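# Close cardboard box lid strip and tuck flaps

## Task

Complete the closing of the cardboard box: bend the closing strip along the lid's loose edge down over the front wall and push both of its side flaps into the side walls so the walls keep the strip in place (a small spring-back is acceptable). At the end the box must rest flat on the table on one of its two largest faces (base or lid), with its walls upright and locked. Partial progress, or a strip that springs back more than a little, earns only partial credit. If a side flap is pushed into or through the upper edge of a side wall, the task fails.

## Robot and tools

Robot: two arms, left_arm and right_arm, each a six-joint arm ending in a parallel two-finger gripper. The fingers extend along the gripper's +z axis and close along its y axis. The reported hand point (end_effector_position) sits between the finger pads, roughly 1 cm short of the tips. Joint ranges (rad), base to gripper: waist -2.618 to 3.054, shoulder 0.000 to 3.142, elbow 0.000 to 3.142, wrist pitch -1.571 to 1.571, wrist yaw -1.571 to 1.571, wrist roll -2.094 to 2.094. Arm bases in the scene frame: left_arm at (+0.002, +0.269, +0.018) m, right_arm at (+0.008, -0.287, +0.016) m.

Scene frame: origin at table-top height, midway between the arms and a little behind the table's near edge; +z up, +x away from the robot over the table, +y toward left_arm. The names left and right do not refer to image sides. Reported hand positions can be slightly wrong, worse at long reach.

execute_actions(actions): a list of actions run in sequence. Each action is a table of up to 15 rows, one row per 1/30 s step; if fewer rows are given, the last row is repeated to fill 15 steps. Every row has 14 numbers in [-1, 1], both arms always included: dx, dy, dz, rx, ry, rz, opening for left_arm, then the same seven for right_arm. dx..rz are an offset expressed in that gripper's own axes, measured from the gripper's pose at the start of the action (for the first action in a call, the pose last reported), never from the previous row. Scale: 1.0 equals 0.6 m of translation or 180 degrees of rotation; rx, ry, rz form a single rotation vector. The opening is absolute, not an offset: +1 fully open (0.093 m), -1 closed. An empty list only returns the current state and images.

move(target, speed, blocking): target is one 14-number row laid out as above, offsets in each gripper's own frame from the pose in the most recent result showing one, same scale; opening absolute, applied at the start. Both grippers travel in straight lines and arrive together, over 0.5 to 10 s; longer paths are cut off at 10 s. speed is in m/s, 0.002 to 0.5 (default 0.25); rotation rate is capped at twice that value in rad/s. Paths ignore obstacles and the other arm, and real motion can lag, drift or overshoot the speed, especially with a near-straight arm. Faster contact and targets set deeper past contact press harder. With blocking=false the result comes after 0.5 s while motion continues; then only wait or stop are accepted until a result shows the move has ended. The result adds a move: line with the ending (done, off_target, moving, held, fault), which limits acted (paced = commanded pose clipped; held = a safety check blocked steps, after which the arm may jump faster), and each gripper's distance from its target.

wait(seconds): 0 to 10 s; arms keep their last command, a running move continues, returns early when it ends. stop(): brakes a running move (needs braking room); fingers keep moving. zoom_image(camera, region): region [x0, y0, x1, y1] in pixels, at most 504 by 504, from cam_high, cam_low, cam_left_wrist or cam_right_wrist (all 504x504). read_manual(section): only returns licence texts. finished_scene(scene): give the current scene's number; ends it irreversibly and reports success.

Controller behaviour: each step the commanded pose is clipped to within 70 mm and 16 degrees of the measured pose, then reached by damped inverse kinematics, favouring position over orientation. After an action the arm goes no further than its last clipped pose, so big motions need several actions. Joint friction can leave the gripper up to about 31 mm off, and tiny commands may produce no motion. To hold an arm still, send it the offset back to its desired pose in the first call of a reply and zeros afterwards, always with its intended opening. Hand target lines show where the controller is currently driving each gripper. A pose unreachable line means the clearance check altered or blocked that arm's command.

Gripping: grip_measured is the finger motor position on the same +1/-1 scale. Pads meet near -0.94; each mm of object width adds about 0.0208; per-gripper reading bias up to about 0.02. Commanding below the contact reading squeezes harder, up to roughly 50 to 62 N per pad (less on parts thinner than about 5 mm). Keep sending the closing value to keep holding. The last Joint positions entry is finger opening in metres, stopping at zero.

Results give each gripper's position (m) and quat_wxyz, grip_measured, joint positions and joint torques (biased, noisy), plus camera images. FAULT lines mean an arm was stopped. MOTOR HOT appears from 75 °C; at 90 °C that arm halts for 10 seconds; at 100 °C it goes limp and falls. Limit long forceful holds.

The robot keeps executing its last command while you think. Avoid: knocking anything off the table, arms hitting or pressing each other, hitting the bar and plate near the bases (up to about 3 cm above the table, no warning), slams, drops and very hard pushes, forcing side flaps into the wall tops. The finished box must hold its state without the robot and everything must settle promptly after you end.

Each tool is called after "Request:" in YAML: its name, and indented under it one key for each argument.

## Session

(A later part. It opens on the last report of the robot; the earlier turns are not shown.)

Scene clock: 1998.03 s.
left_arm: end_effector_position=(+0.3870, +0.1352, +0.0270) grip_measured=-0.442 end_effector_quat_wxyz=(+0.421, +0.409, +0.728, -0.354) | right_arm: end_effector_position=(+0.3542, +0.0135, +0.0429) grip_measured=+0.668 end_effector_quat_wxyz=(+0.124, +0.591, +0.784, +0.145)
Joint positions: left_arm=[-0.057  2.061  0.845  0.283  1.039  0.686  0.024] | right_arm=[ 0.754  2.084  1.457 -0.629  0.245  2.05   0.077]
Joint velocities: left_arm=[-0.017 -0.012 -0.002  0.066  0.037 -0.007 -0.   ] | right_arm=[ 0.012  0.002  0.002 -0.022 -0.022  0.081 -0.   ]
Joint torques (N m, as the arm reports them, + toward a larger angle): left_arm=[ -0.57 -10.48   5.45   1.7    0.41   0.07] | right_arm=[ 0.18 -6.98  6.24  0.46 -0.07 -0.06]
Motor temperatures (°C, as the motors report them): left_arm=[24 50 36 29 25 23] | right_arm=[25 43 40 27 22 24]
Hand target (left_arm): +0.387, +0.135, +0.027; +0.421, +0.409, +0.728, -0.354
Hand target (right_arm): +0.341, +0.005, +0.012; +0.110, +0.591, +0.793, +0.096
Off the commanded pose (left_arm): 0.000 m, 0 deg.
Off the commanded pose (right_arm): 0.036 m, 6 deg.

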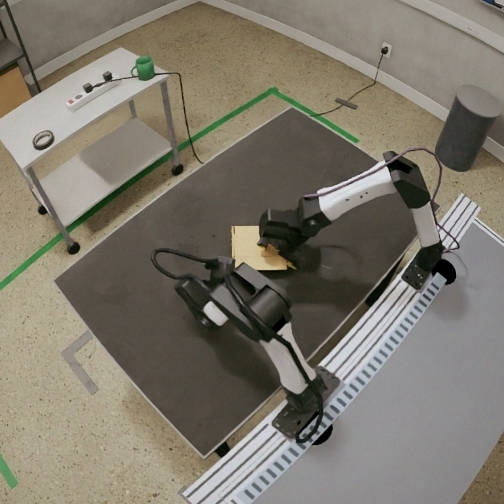

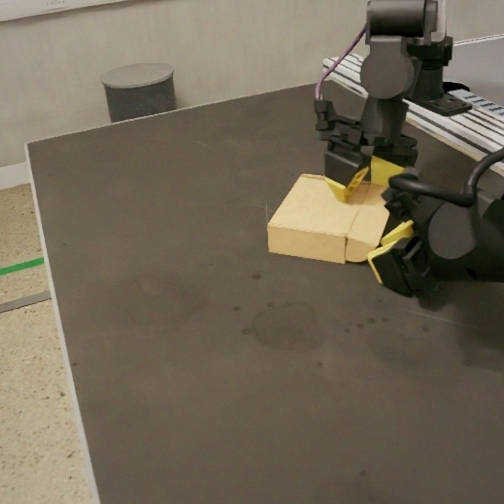

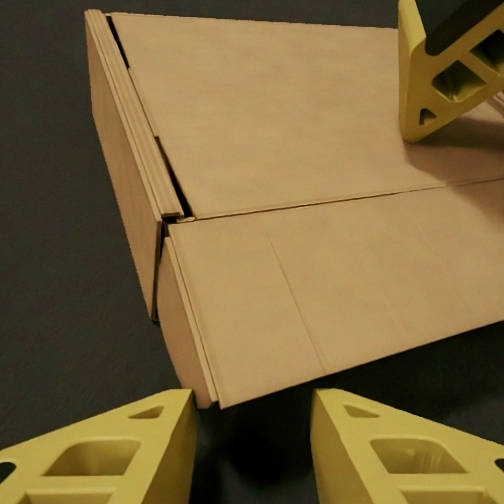

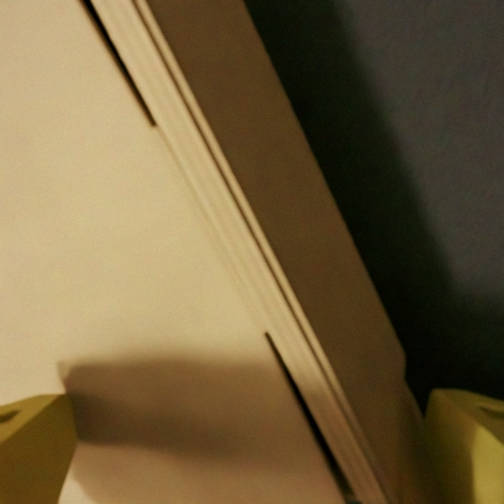

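Request:
execute_actions:
  actions:
    - [[0,0,0,0,0,0,-0.41, -0.004,-0.041,0.043,0.031,-0.010,-0.004,0.67]]
    - [[0,0,0,0,0,0,-0.38, -0.004,-0.041,0.043,0.031,-0.010,-0.004,0.67]]
    - []

Request:
zoom_image:
  camera: "cam_left_wrist"
  region: [80, 200, 300, 420]

Request:
zoom_image:
  camera: "cam_low"
  region: [280, 150, 440, 310]

Scene clock: 2007.27 s.
left_arm: end_effector_position=(+0.3870, +0.1352, +0.0270) grip_measured=-0.382 end_effector_quat_wxyz=(+0.421, +0.409, +0.728, -0.354) | right_arm: end_effector_position=(+0.3542, +0.0135, +0.0429) grip_measured=+0.668 end_effector_quat_wxyz=(+0.124, +0.593, +0.782, +0.145)
Joint positions: left_arm=[-0.057  2.061  0.845  0.283  1.039  0.686  0.027] | right_arm=[ 0.754  2.084  1.457 -0.629  0.245  2.056  0.077]
Joint velocities: left_arm=[-0.007 -0.017 -0.002  0.051 -0.037 -0.11  -0.001] | right_arm=[-0.007 -0.012 -0.007 -0.022  0.037 -0.081  0.   ]
Joint torques (N m, as the arm reports them, + toward a larger angle): left_arm=[ -0.75 -10.44   5.64   1.71   0.4    0.06] | right_arm=[ 0.32 -6.96  6.04  0.47 -0.05 -0.02]
Motor temperatures (°C, as the motors report them): left_arm=[24 51 36 30 25 23] | right_arm=[25 43 40 27 22 24]
Hand target (left_arm): +0.387, +0.135, +0.027; +0.421, +0.409, +0.728, -0.354
Hand target (right_arm): +0.341, +0.005, +0.011; +0.110, +0.594, +0.791, +0.097
Off the commanded pose (left_arm): 0.000 m, 0 deg.
Off the commanded pose (right_arm): 0.036 m, 6 deg.

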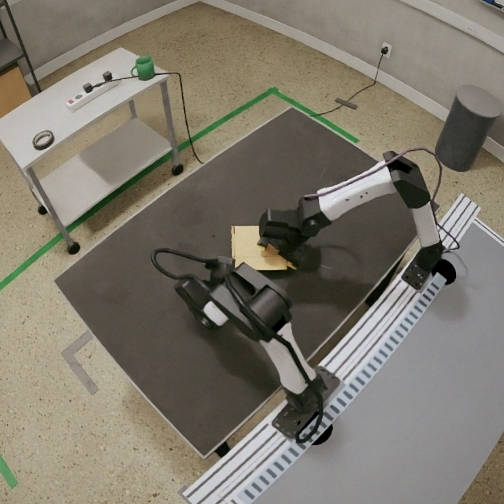

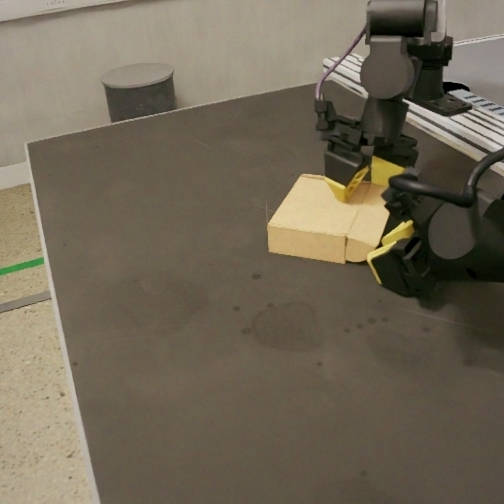

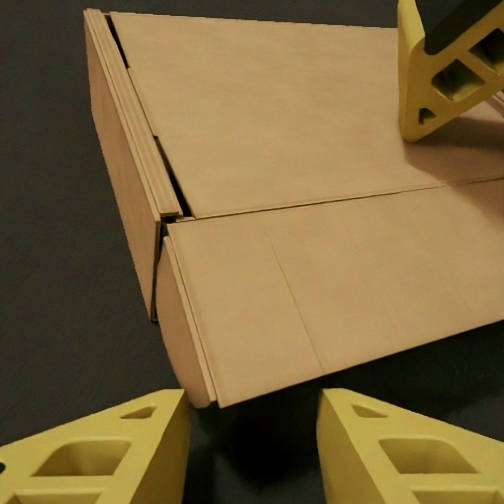

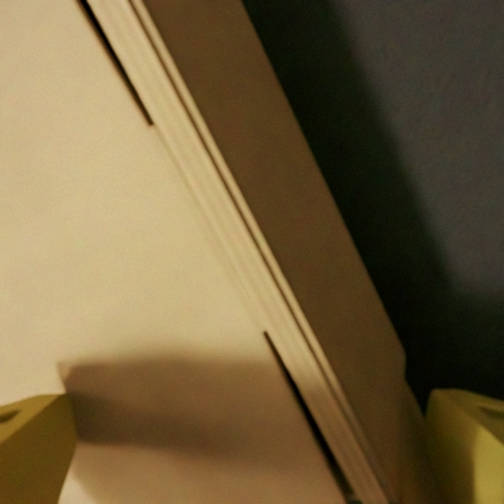

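Region (80, 200, 300, 420) of cam_left_wrist's 504x504 image, scaled by 2.291, with more detail than that image has.

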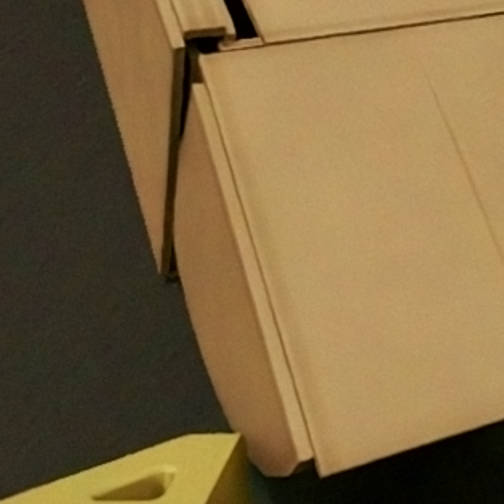

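Region (280, 150, 440, 310) of cam_low's 504x504 image, scaled by 3.150, with more detail than that image has.

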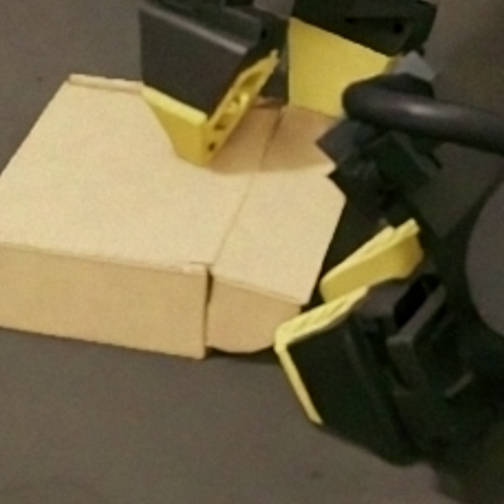

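Request:
execute_actions:
  actions:
    - [[0,0,0,0,0,0,-0.33, -0.004,-0.041,0.043,0.031,-0.010,-0.004,0.67]]
    - [[0,0,0,0,0,0,-0.25, -0.004,-0.041,0.043,0.031,-0.010,-0.004,0.67]]
    - []

Request:
zoom_image:
  camera: "cam_left_wrist"
  region: [80, 200, 300, 420]

Scene clock: 2013.77 s.
left_arm: end_effector_position=(+0.3870, +0.1352, +0.0270) grip_measured=-0.252 end_effector_quat_wxyz=(+0.421, +0.409, +0.728, -0.354) | right_arm: end_effector_position=(+0.3541, +0.0135, +0.0429) grip_measured=+0.668 end_effector_quat_wxyz=(+0.124, +0.594, +0.781, +0.145)
Joint positions: left_arm=[-0.057  2.061  0.845  0.283  1.039  0.686  0.033] | right_arm=[ 0.754  2.084  1.457 -0.629  0.245  2.059  0.077]
Joint velocities: left_arm=[-0.017 -0.002  0.007  0.007  0.007  0.037 -0.   ] | right_arm=[ 0.007 -0.002 -0.002 -0.066 -0.051  0.007 -0.   ]
Joint torques (N m, as the arm reports them, + toward a larger angle): left_arm=[ -0.58 -10.4    5.4    1.7    0.43   0.05] | right_arm=[ 0.4  -7.04  6.37  0.47 -0.06  0.  ]
Motor temperatures (°C, as the motors report them): left_arm=[24 51 36 30 25 23] | right_arm=[25 43 40 27 22 24]
Hand target (left_arm): +0.387, +0.135, +0.027; +0.421, +0.409, +0.728, -0.354
Hand target (right_arm): +0.341, +0.005, +0.011; +0.109, +0.596, +0.790, +0.097
Off the commanded pose (left_arm): 0.000 m, 0 deg.
Off the commanded pose (right_arm): 0.036 m, 6 deg.

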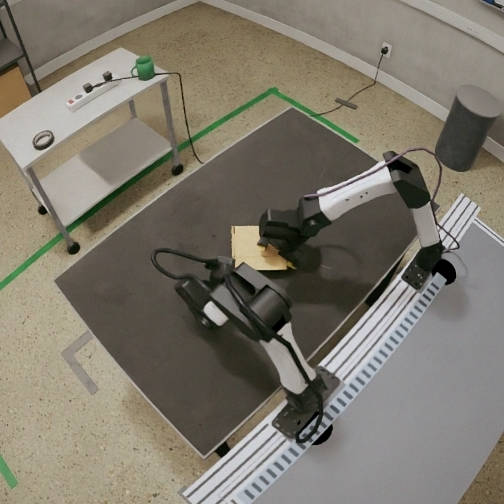

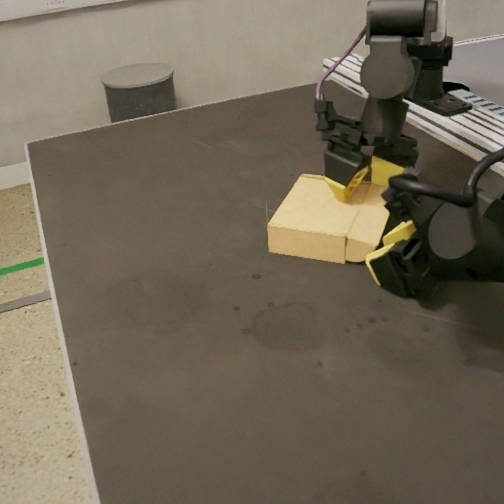

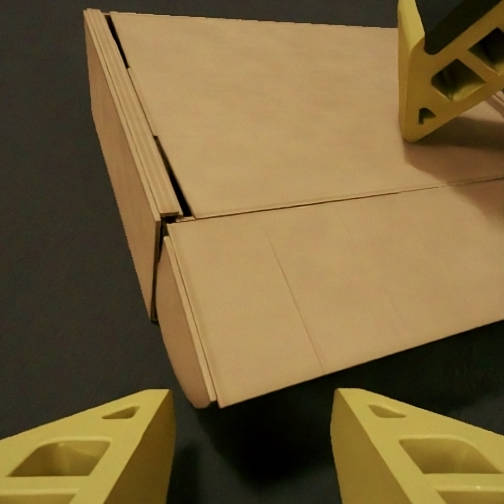

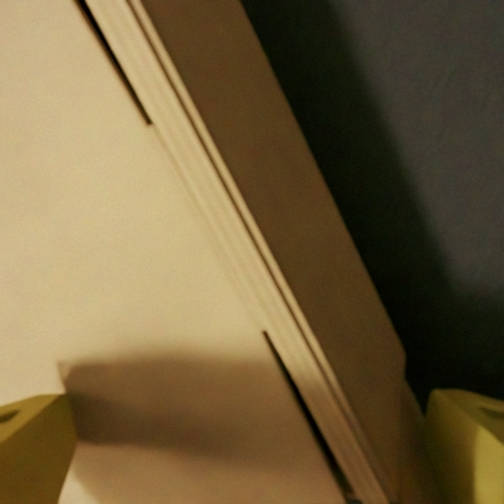

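Region (80, 200, 300, 420) of cam_left_wrist's 504x504 image, scaled by 2.291, with more detail than that image has.

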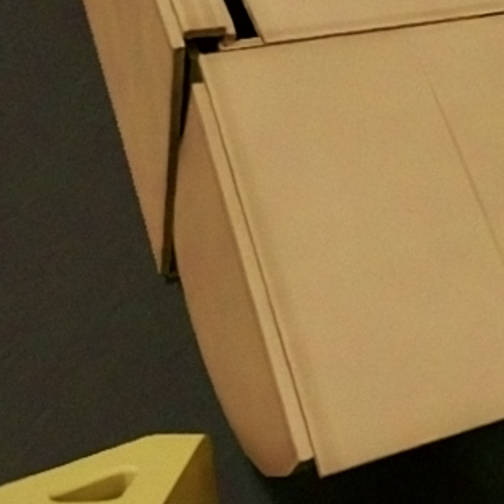

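Request:
execute_actions:
  actions:
    - [[0.013,0.02,-0.03,-0.018,0,-0.008,-0.25, -0.004,-0.041,0.043,0.031,-0.010,-0.004,0.67]]
    - [[0,0,0,0,0,0,-0.25, -0.004,-0.041,0.043,0.031,-0.010,-0.004,0.67]]
    - [[-0.06,-0.01,-0.03,0,0,0,-1, -0.004,-0.041,0.043,0.031,-0.010,-0.004,0.67]]
    - [[0,0,0,0,0,0,-1, -0.004,-0.041,0.043,0.031,-0.010,-0.004,0.67]]

Scene clock: 2022.57 s.
left_arm: end_effector_position=(+0.3932, +0.1592, +0.0654) grip_measured=-1.000 end_effector_quat_wxyz=(+0.434, +0.388, +0.739, -0.339) | right_arm: end_effector_position=(+0.3540, +0.0136, +0.0429) grip_measured=+0.668 end_effector_quat_wxyz=(+0.123, +0.596, +0.780, +0.146)
Joint positions: left_arm=[0.003 1.926 0.861 0.142 1.038 0.686 0.   ] | right_arm=[ 0.754  2.084  1.457 -0.629  0.244  2.063  0.077]
Joint velocities: left_arm=[-0.007  0.002 -0.012  0.037 -0.007  0.022  0.   ] | right_arm=[ 0.007 -0.012 -0.012 -0.081  0.022 -0.095  0.001]
Joint torques (N m, as the arm reports them, + toward a larger angle): left_arm=[-0.59 -9.86  6.41  1.71  0.42  0.05] | right_arm=[ 0.34 -6.9   6.21  0.48 -0.07  0.  ]
Motor temperatures (°C, as the motors report them): left_arm=[24 51 36 30 25 23] | right_arm=[25 42 40 27 22 24]
Hand target (left_arm): +0.393, +0.159, +0.065; +0.435, +0.388, +0.739, -0.339
Hand target (right_arm): +0.341, +0.006, +0.011; +0.108, +0.598, +0.788, +0.098
Off the commanded pose (left_arm): 0.000 m, 0 deg.
Off the commanded pose (right_arm): 0.036 m, 6 deg.

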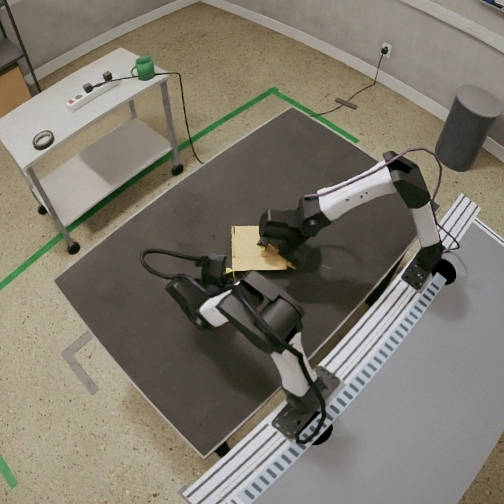

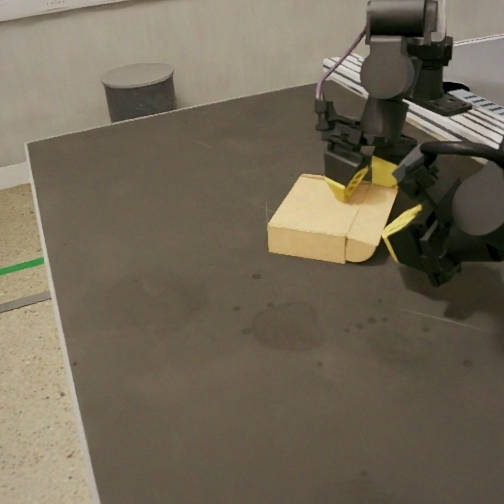

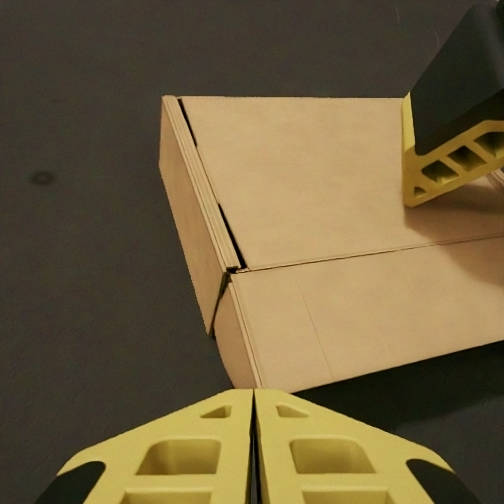

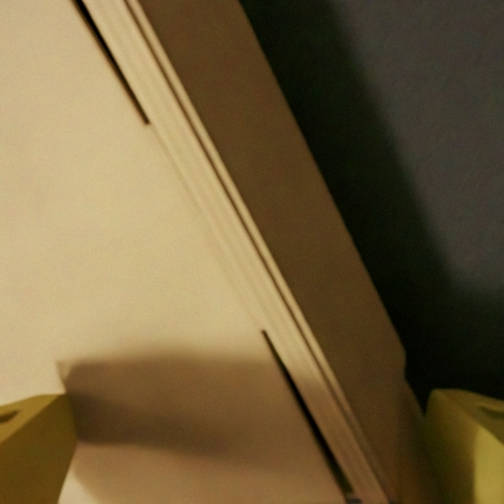

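Request:
execute_actions:
  actions:
    - [[-0.007,-0.015,0.021,0.012,0.002,0.005,-1, -0.004,-0.041,0.043,0.031,-0.010,-0.004,0.67],[-0.007,-0.015,0.021,0.012,0.002,0.005,-1, -0.004,-0.041,0.043,0.031,-0.010,-0.004,0.67],[-0.007,-0.015,0.021,0.012,0.002,0.005,-1, -0.004,-0.041,0.043,0.031,-0.010,-0.004,0.67],[-0.014,-0.03,0.042,0.024,0.004,0.01,-1, -0.004,-0.041,0.043,0.031,-0.010,-0.004,0.67],[-0.014,-0.03,0.042,0.024,0.004,0.01,-1, -0.004,-0.041,0.043,0.031,-0.010,-0.004,0.67],[-0.014,-0.03,0.042,0.024,0.004,0.01,-1, -0.004,-0.041,0.043,0.031,-0.010,-0.004,0.67],[-0.02,-0.045,0.063,0.035,0.006,0.015,-1, -0.004,-0.041,0.043,0.031,-0.010,-0.004,0.67]]
    - [[0,0,0,0,0,0,-1, -0.004,-0.041,0.043,0.031,-0.010,-0.004,0.67]]

Scene clock: 2034.93 s.
left_arm: end_effector_position=(+0.3850, +0.1117, +0.0736) grip_measured=-1.000 end_effector_quat_wxyz=(+0.423, +0.437, +0.708, -0.359) | right_arm: end_effector_position=(+0.3540, +0.0137, +0.0429) grip_measured=+0.668 end_effector_quat_wxyz=(+0.123, +0.596, +0.780, +0.146)
Joint positions: left_arm=[-0.121  1.926  0.888  0.141  1.037  0.685  0.   ] | right_arm=[ 0.754  2.084  1.457 -0.629  0.244  2.064  0.077]
Joint velocities: left_arm=[ 0.002  0.007 -0.002 -0.007 -0.022  0.037  0.   ] | right_arm=[-0.012  0.012  0.002  0.007  0.022 -0.037  0.001]
Joint torques (N m, as the arm reports them, + toward a larger angle): left_arm=[-0.65 -9.94  6.52  1.73  0.42  0.03] | right_arm=[ 0.22 -6.95  6.21  0.45 -0.06 -0.03]
Motor temperatures (°C, as the motors report them): left_arm=[24 51 36 30 25 23] | right_arm=[25 42 41 27 22 24]
Hand target (left_arm): +0.385, +0.112, +0.074; +0.423, +0.437, +0.708, -0.359
Hand target (right_arm): +0.341, +0.006, +0.011; +0.108, +0.598, +0.788, +0.098
Off the commanded pose (left_arm): 0.000 m, 0 deg.
Off the commanded pose (right_arm): 0.036 m, 6 deg.

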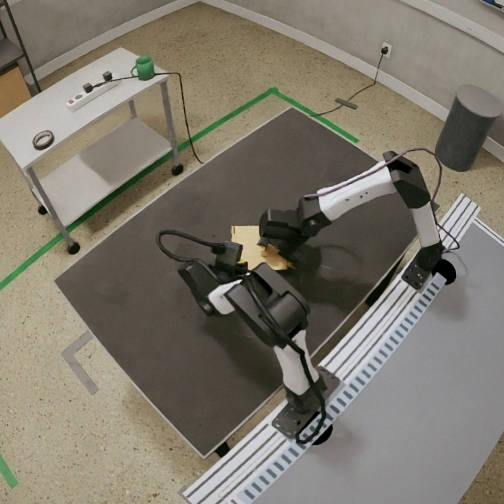

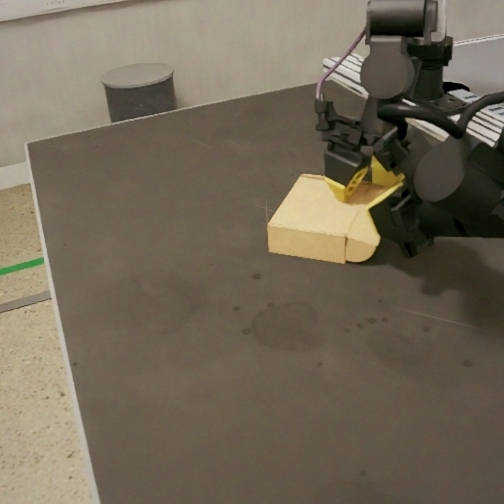

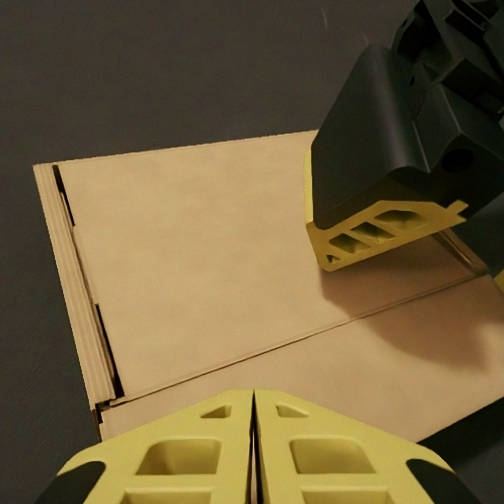

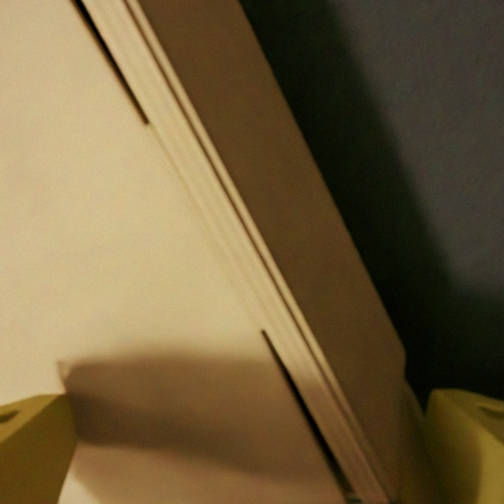

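Lower via shoulder steps.

Request:
execute_actions:
  actions:
    - [[0.045,-0.001,0.015,0.0075,0.010,-0.021,-1, -0.004,-0.041,0.043,0.031,-0.010,-0.004,0.67]]
    - [[0.036,-0.002,0.012,0.006,0.008,-0.017,-1, -0.004,-0.041,0.043,0.031,-0.010,-0.004,0.67]]
    - []

Request:
zoom_image:
  camera: "cam_low"
  region: [280, 150, 440, 310]

Scene clock: 2040.27 s.
left_arm: end_effector_position=(+0.3791, +0.1113, +0.0441) grip_measured=-1.000 end_effector_quat_wxyz=(+0.394, +0.424, +0.724, -0.376) | right_arm: end_effector_position=(+0.3540, +0.0137, +0.0429) grip_measured=+0.668 end_effector_quat_wxyz=(+0.123, +0.596, +0.780, +0.146)
Joint positions: left_arm=[-0.121  2.008  0.888  0.144  1.038  0.685  0.   ] | right_arm=[ 0.754  2.084  1.457 -0.629  0.244  2.065  0.077]
Joint velocities: left_arm=[ 0.012 -0.012 -0.017  0.022  0.037 -0.007  0.   ] | right_arm=[-0.007  0.017 -0.007 -0.007  0.022 -0.007 -0.001]
Joint torques (N m, as the arm reports them, + toward a larger angle): left_arm=[-0.58 -8.03  5.72  1.58  0.4   0.08] | right_arm=[ 0.38 -6.97  6.23  0.47 -0.09  0.  ]
Motor temperatures (°C, as the motors report them): left_arm=[24 51 36 30 25 23] | right_arm=[25 42 41 27 22 24]
Hand target (left_arm): +0.375, +0.111, +0.032; +0.380, +0.418, +0.731, -0.383
Hand target (right_arm): +0.341, +0.006, +0.011; +0.108, +0.599, +0.788, +0.098
Off the commanded pose (left_arm): 0.013 m, 2 deg.
Off the commanded pose (right_arm): 0.036 m, 6 deg.

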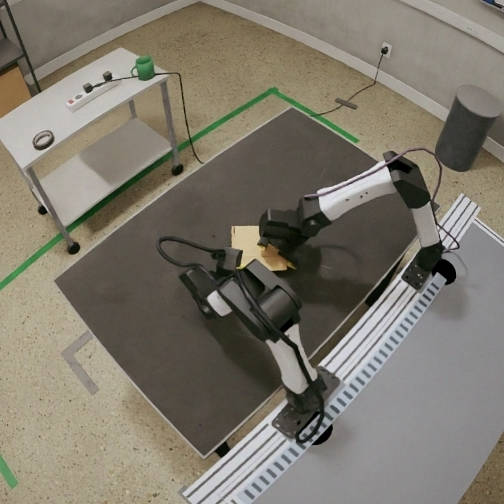

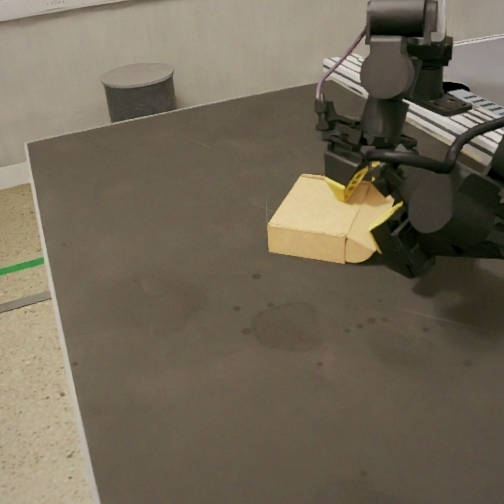

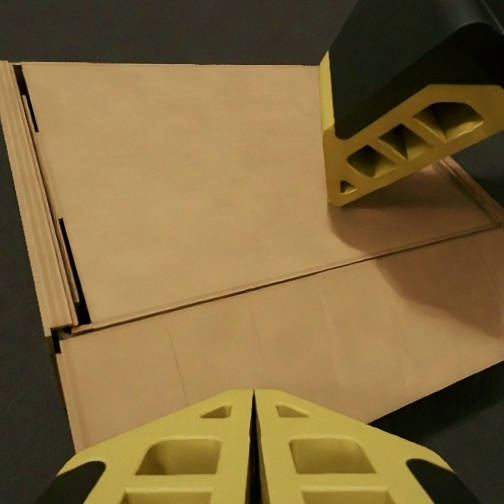

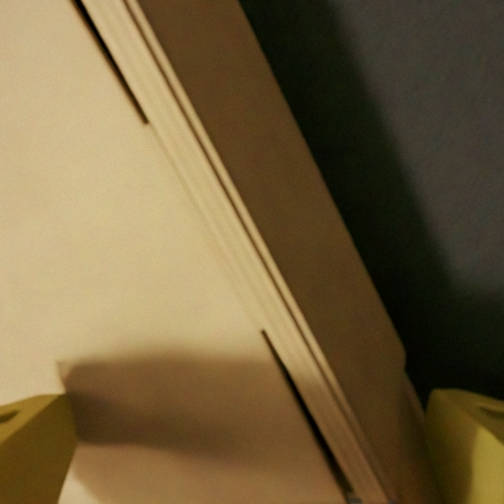

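Region (280, 150, 440, 310) of cam_low's 504x504 image, scaled by 3.150, with more detail than that image has.

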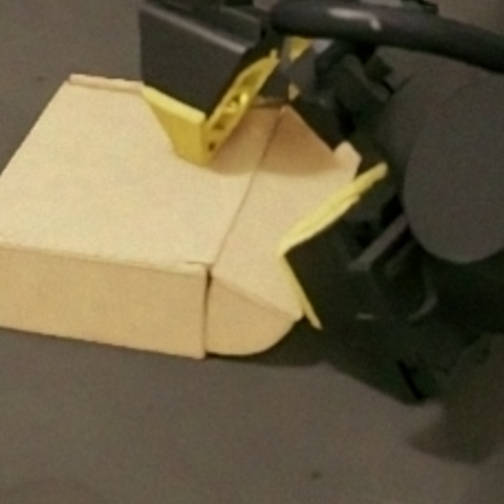

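Request:
execute_actions:
  actions:
    - [[0.036,-0.002,0.012,0.006,0.008,-0.017,-1, -0.004,-0.041,0.043,0.031,-0.010,-0.004,0.67]]
    - []

Request:
zoom_image:
  camera: "cam_low"
  region: [280, 150, 440, 310]

Scene clock: 2046.13 s.
left_arm: end_effector_position=(+0.3767, +0.1111, +0.0345) grip_measured=-1.000 end_effector_quat_wxyz=(+0.385, +0.419, +0.728, -0.382) | right_arm: end_effector_position=(+0.3540, +0.0137, +0.0429) grip_measured=+0.668 end_effector_quat_wxyz=(+0.123, +0.596, +0.780, +0.146)
Joint positions: left_arm=[-0.121  2.036  0.888  0.147  1.04   0.685  0.   ] | right_arm=[ 0.754  2.084  1.457 -0.629  0.244  2.065  0.077]
Joint velocities: left_arm=[-0.007 -0.027 -0.012 -0.022 -0.051  0.022  0.   ] | right_arm=[-0.027 -0.022 -0.007  0.007  0.037  0.022 -0.001]
Joint torques (N m, as the arm reports them, + toward a larger angle): left_arm=[-0.73 -8.11  5.61  1.53  0.4   0.09] | right_arm=[ 0.37 -6.95  6.25  0.49 -0.04  0.02]
Motor temperatures (°C, as the motors report them): left_arm=[24 51 36 30 25 23] | right_arm=[25 42 41 27 22 24]
Hand target (left_arm): +0.372, +0.111, +0.022; +0.370, +0.413, +0.736, -0.388
Hand target (right_arm): +0.341, +0.006, +0.011; +0.108, +0.599, +0.788, +0.098
Off the commanded pose (left_arm): 0.013 m, 2 deg.
Off the commanded pose (right_arm): 0.036 m, 6 deg.

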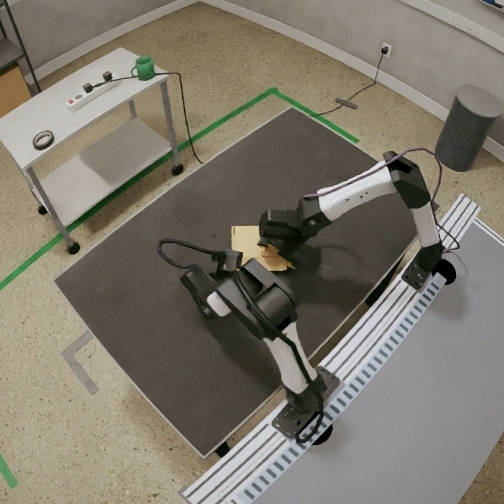

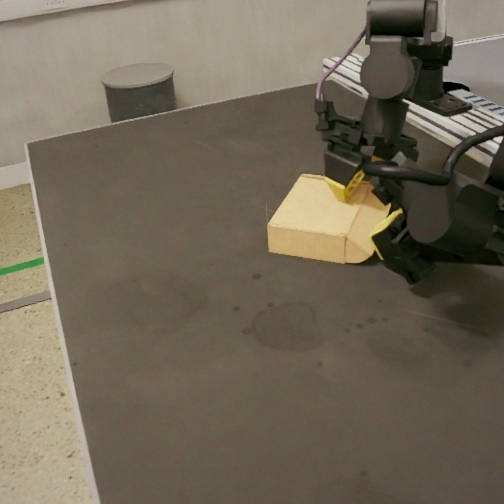

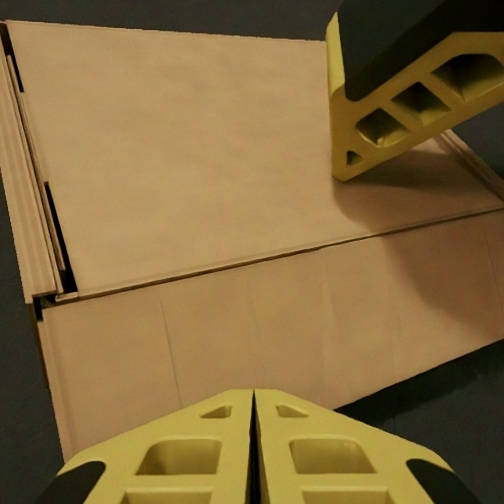

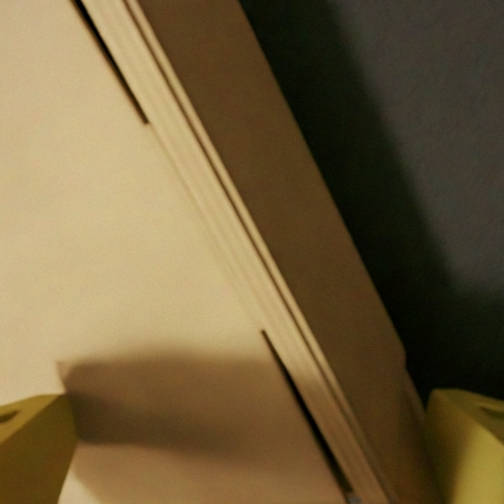

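Region (280, 150, 440, 310) of cam_low's 504x504 image, scaled by 3.150, with more detail than that image has.

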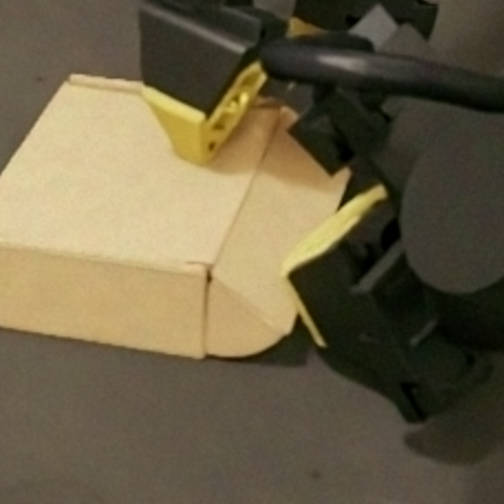

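Request:
execute_actions:
  actions:
    - [[-0.005,0.007,0.015,0,0,0,-1, -0.004,-0.041,0.043,0.031,-0.010,-0.004,0.67],[-0.005,0.007,0.015,0,0,0,-1, -0.004,-0.041,0.043,0.031,-0.010,-0.004,0.67],[-0.005,0.007,0.015,0,0,0,-1, -0.004,-0.041,0.043,0.031,-0.010,-0.004,0.67],[-0.01,0.014,0.029,0,0,0,-1, -0.004,-0.041,0.043,0.031,-0.010,-0.004,0.67]]
    - []

Request:
zoom_image:
  camera: "cam_low"
  region: [280, 150, 440, 310]

Scene clock: 2054.20 s.
left_arm: end_effector_position=(+0.3844, +0.1013, +0.0352) grip_measured=-1.000 end_effector_quat_wxyz=(+0.384, +0.416, +0.729, -0.384) | right_arm: end_effector_position=(+0.3544, +0.0139, +0.0424) grip_measured=+0.669 end_effector_quat_wxyz=(+0.123, +0.598, +0.778, +0.146)
Joint positions: left_arm=[-0.148  2.055  0.913  0.181  1.027  0.631  0.   ] | right_arm=[ 0.754  2.085  1.457 -0.627  0.245  2.07   0.077]
Joint velocities: left_arm=[-0.007 -0.007  0.002  0.007  0.022 -0.051  0.   ] | right_arm=[-0.017 -0.012  0.007  0.037  0.037  0.037  0.001]
Joint torques (N m, as the arm reports them, + toward a larger angle): left_arm=[-1.61 -8.57  7.58  1.96  0.31 -0.04] | right_arm=[ 0.27 -7.22  6.34  0.41 -0.08 -0.01]
Motor temperatures (°C, as the motors report them): left_arm=[24 50 36 29 25 23] | right_arm=[25 42 41 27 22 24]
Hand target (left_arm): +0.390, +0.097, +0.031; +0.385, +0.419, +0.728, -0.382
Hand target (right_arm): +0.341, +0.006, +0.011; +0.108, +0.599, +0.788, +0.098
Off the commanded pose (left_arm): 0.009 m, 0 deg.
Off the commanded pose (right_arm): 0.036 m, 6 deg.

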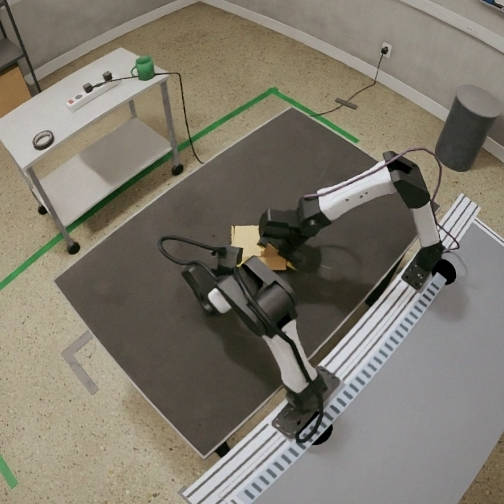

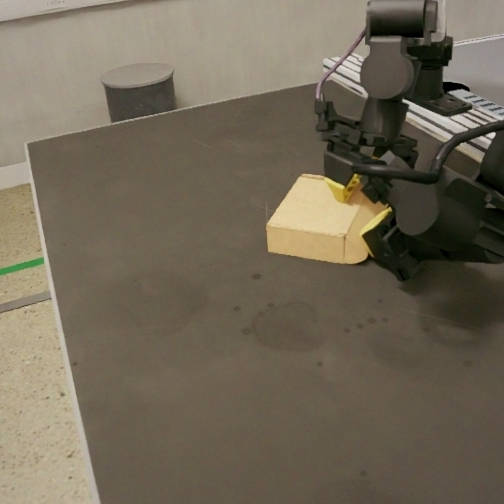

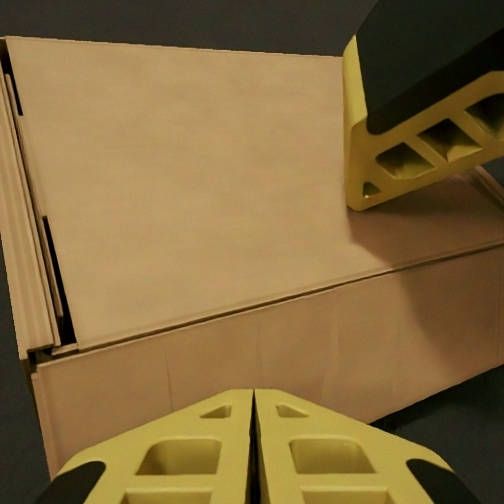

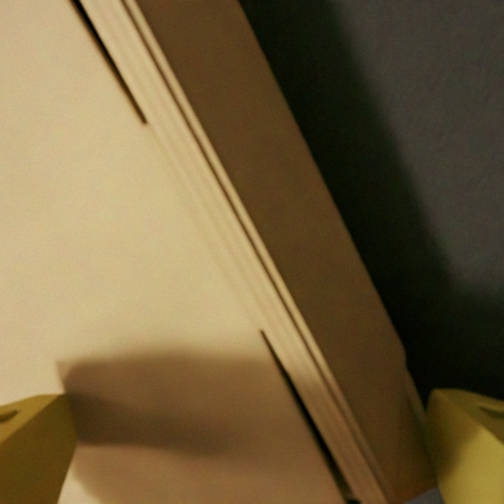

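Region (280, 150, 440, 310) of cam_low's 504x504 image, scaled by 3.150, with more detail than that image has.

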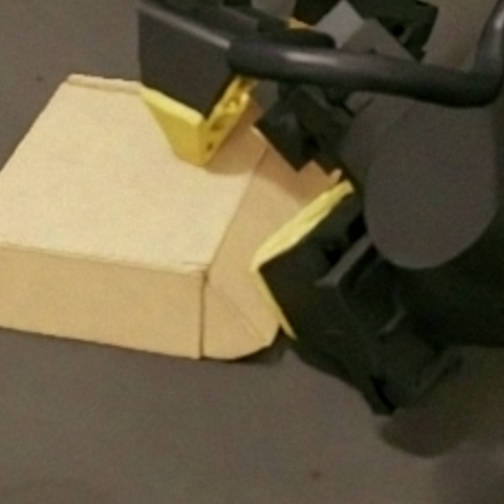

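~55°. Lower a bit then push again.

Request:
execute_actions:
  actions:
    - [[0.036,0.004,0.014,0.006,0.008,-0.017,-1, -0.004,-0.041,0.043,0.031,-0.010,-0.004,0.67]]
    - [[-0.005,0.007,0.015,0,0,0,-1, -0.004,-0.041,0.043,0.031,-0.010,-0.004,0.67],[-0.005,0.007,0.015,0,0,0,-1, -0.004,-0.041,0.043,0.031,-0.010,-0.004,0.67],[-0.005,0.007,0.015,0,0,0,-1, -0.004,-0.041,0.043,0.031,-0.010,-0.004,0.67],[-0.01,0.014,0.029,0,0,0,-1, -0.004,-0.041,0.043,0.031,-0.010,-0.004,0.67]]
    - []

Request:
zoom_image:
  camera: "cam_low"
  region: [280, 150, 440, 310]

Scene clock: 2062.80 s.
left_arm: end_effector_position=(+0.3882, +0.0925, +0.0218) grip_measured=-1.000 end_effector_quat_wxyz=(+0.368, +0.404, +0.738, -0.395) | right_arm: end_effector_position=(+0.3555, +0.0143, +0.0429) grip_measured=+0.669 end_effector_quat_wxyz=(+0.124, +0.602, +0.775, +0.149)
Joint positions: left_arm=[-0.171  2.114  0.941  0.21   1.017  0.577  0.   ] | right_arm=[ 0.754  2.085  1.457 -0.622  0.248  2.078  0.077]
Joint velocities: left_arm=[-0.012 -0.002 -0.007  0.081  0.037 -0.081  0.   ] | right_arm=[-0.007  0.002  0.017  0.022 -0.022 -0.037  0.001]
Joint torques (N m, as the arm reports them, + toward a larger angle): left_arm=[-2.03 -8.82  7.47  1.95  0.36  0.  ] | right_arm=[ 0.35 -7.02  6.23  0.43 -0.11 -0.03]
Motor temperatures (°C, as the motors report them): left_arm=[24 50 37 30 25 23] | right_arm=[25 42 41 27 22 24]
Hand target (left_arm): +0.394, +0.087, +0.017; +0.369, +0.408, +0.736, -0.394
Hand target (right_arm): +0.341, +0.006, +0.011; +0.108, +0.602, +0.785, +0.099
Off the commanded pose (left_arm): 0.010 m, 1 deg.
Off the commanded pose (right_arm): 0.036 m, 6 deg.

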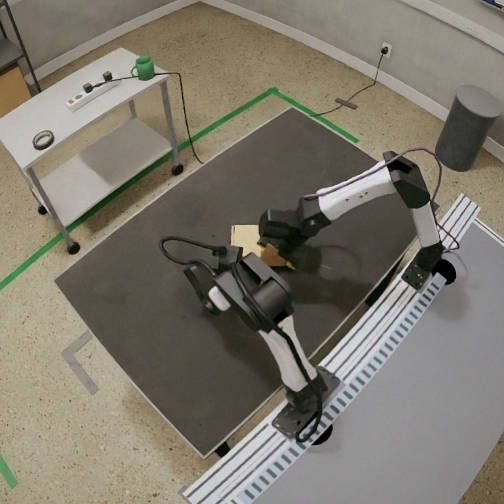

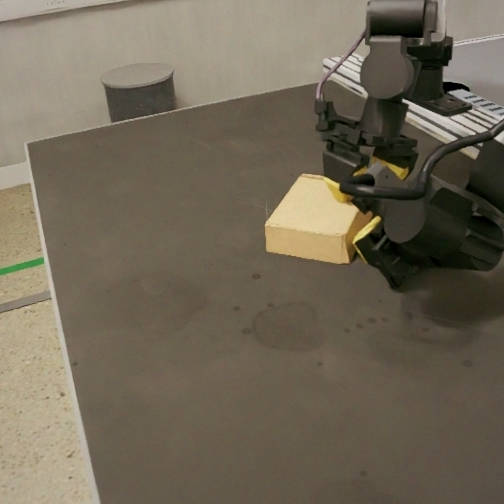

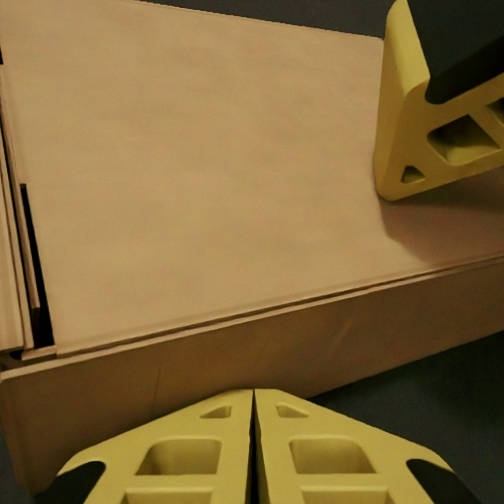

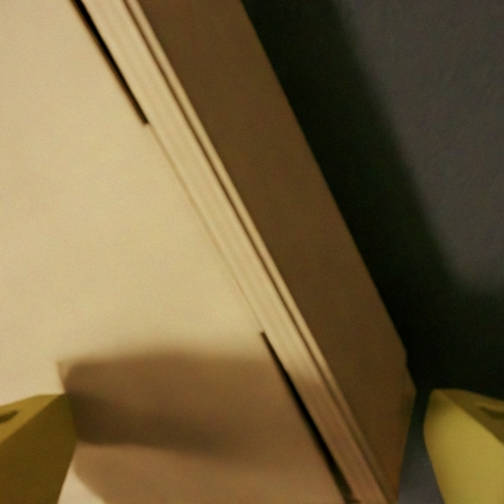

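Region (280, 150, 440, 310) of cam_low's 504x504 image, scaled by 3.150, with more detail than that image has.

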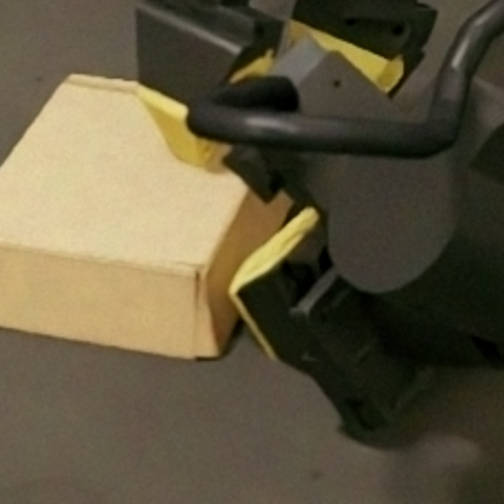

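Request:
execute_actions:
  actions: []

Scene clock: 2072.67 s.
left_arm: end_effector_position=(+0.3883, +0.0925, +0.0218) grip_measured=-1.000 end_effector_quat_wxyz=(+0.367, +0.403, +0.739, -0.396) | right_arm: end_effector_position=(+0.3555, +0.0143, +0.0423) grip_measured=+0.669 end_effector_quat_wxyz=(+0.124, +0.602, +0.774, +0.149)
Joint positions: left_arm=[-0.171  2.114  0.941  0.211  1.017  0.574  0.   ] | right_arm=[ 0.754  2.087  1.457 -0.621  0.248  2.08   0.077]
Joint velocities: left_arm=[-0.017  0.012 -0.007 -0.051  0.022 -0.007  0.   ] | right_arm=[-0.022  0.012  0.007 -0.007  0.007 -0.066 -0.   ]
Joint torques (N m, as the arm reports them, + toward a larger angle): left_arm=[-2.   -8.79  7.68  1.94  0.35  0.  ] | right_arm=[ 0.2  -7.23  6.15  0.42 -0.14 -0.03]
Motor temperatures (°C, as the motors report them): left_arm=[24 50 37 30 25 23] | right_arm=[25 42 41 27 22 24]
Hand target (left_arm): +0.394, +0.087, +0.017; +0.369, +0.408, +0.736, -0.394
Hand target (right_arm): +0.341, +0.006, +0.011; +0.108, +0.602, +0.785, +0.099
Off the commanded pose (left_arm): 0.009 m, 1 deg.
Off the commanded pose (right_arm): 0.036 m, 6 deg.

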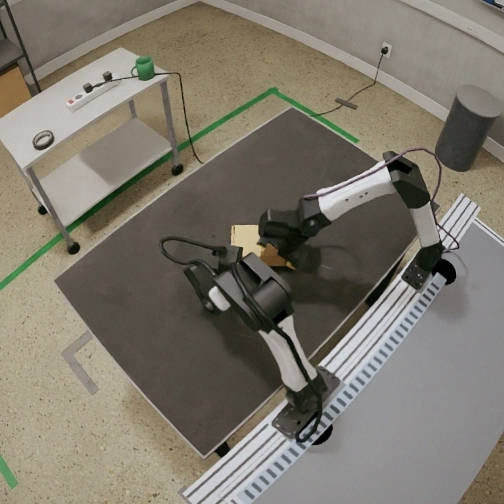

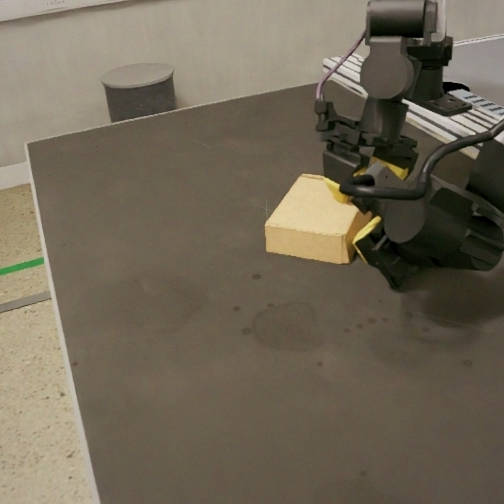

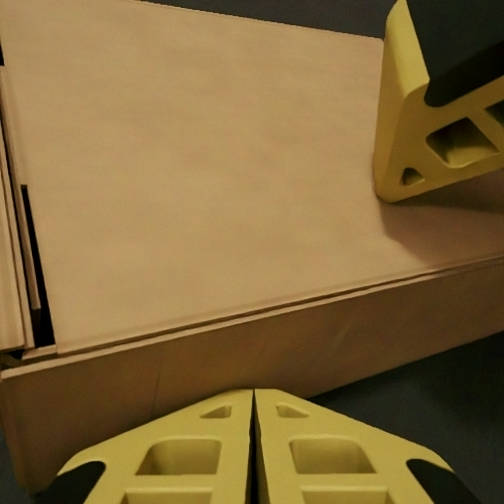

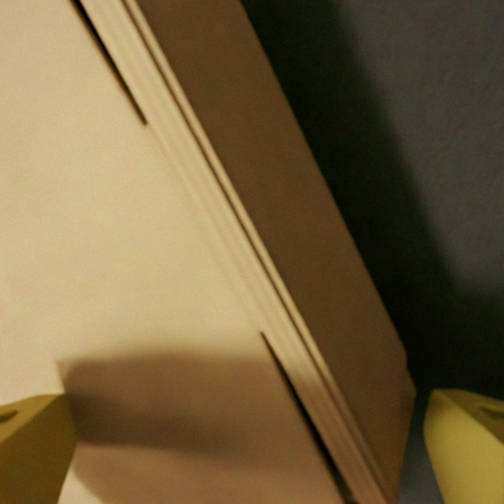

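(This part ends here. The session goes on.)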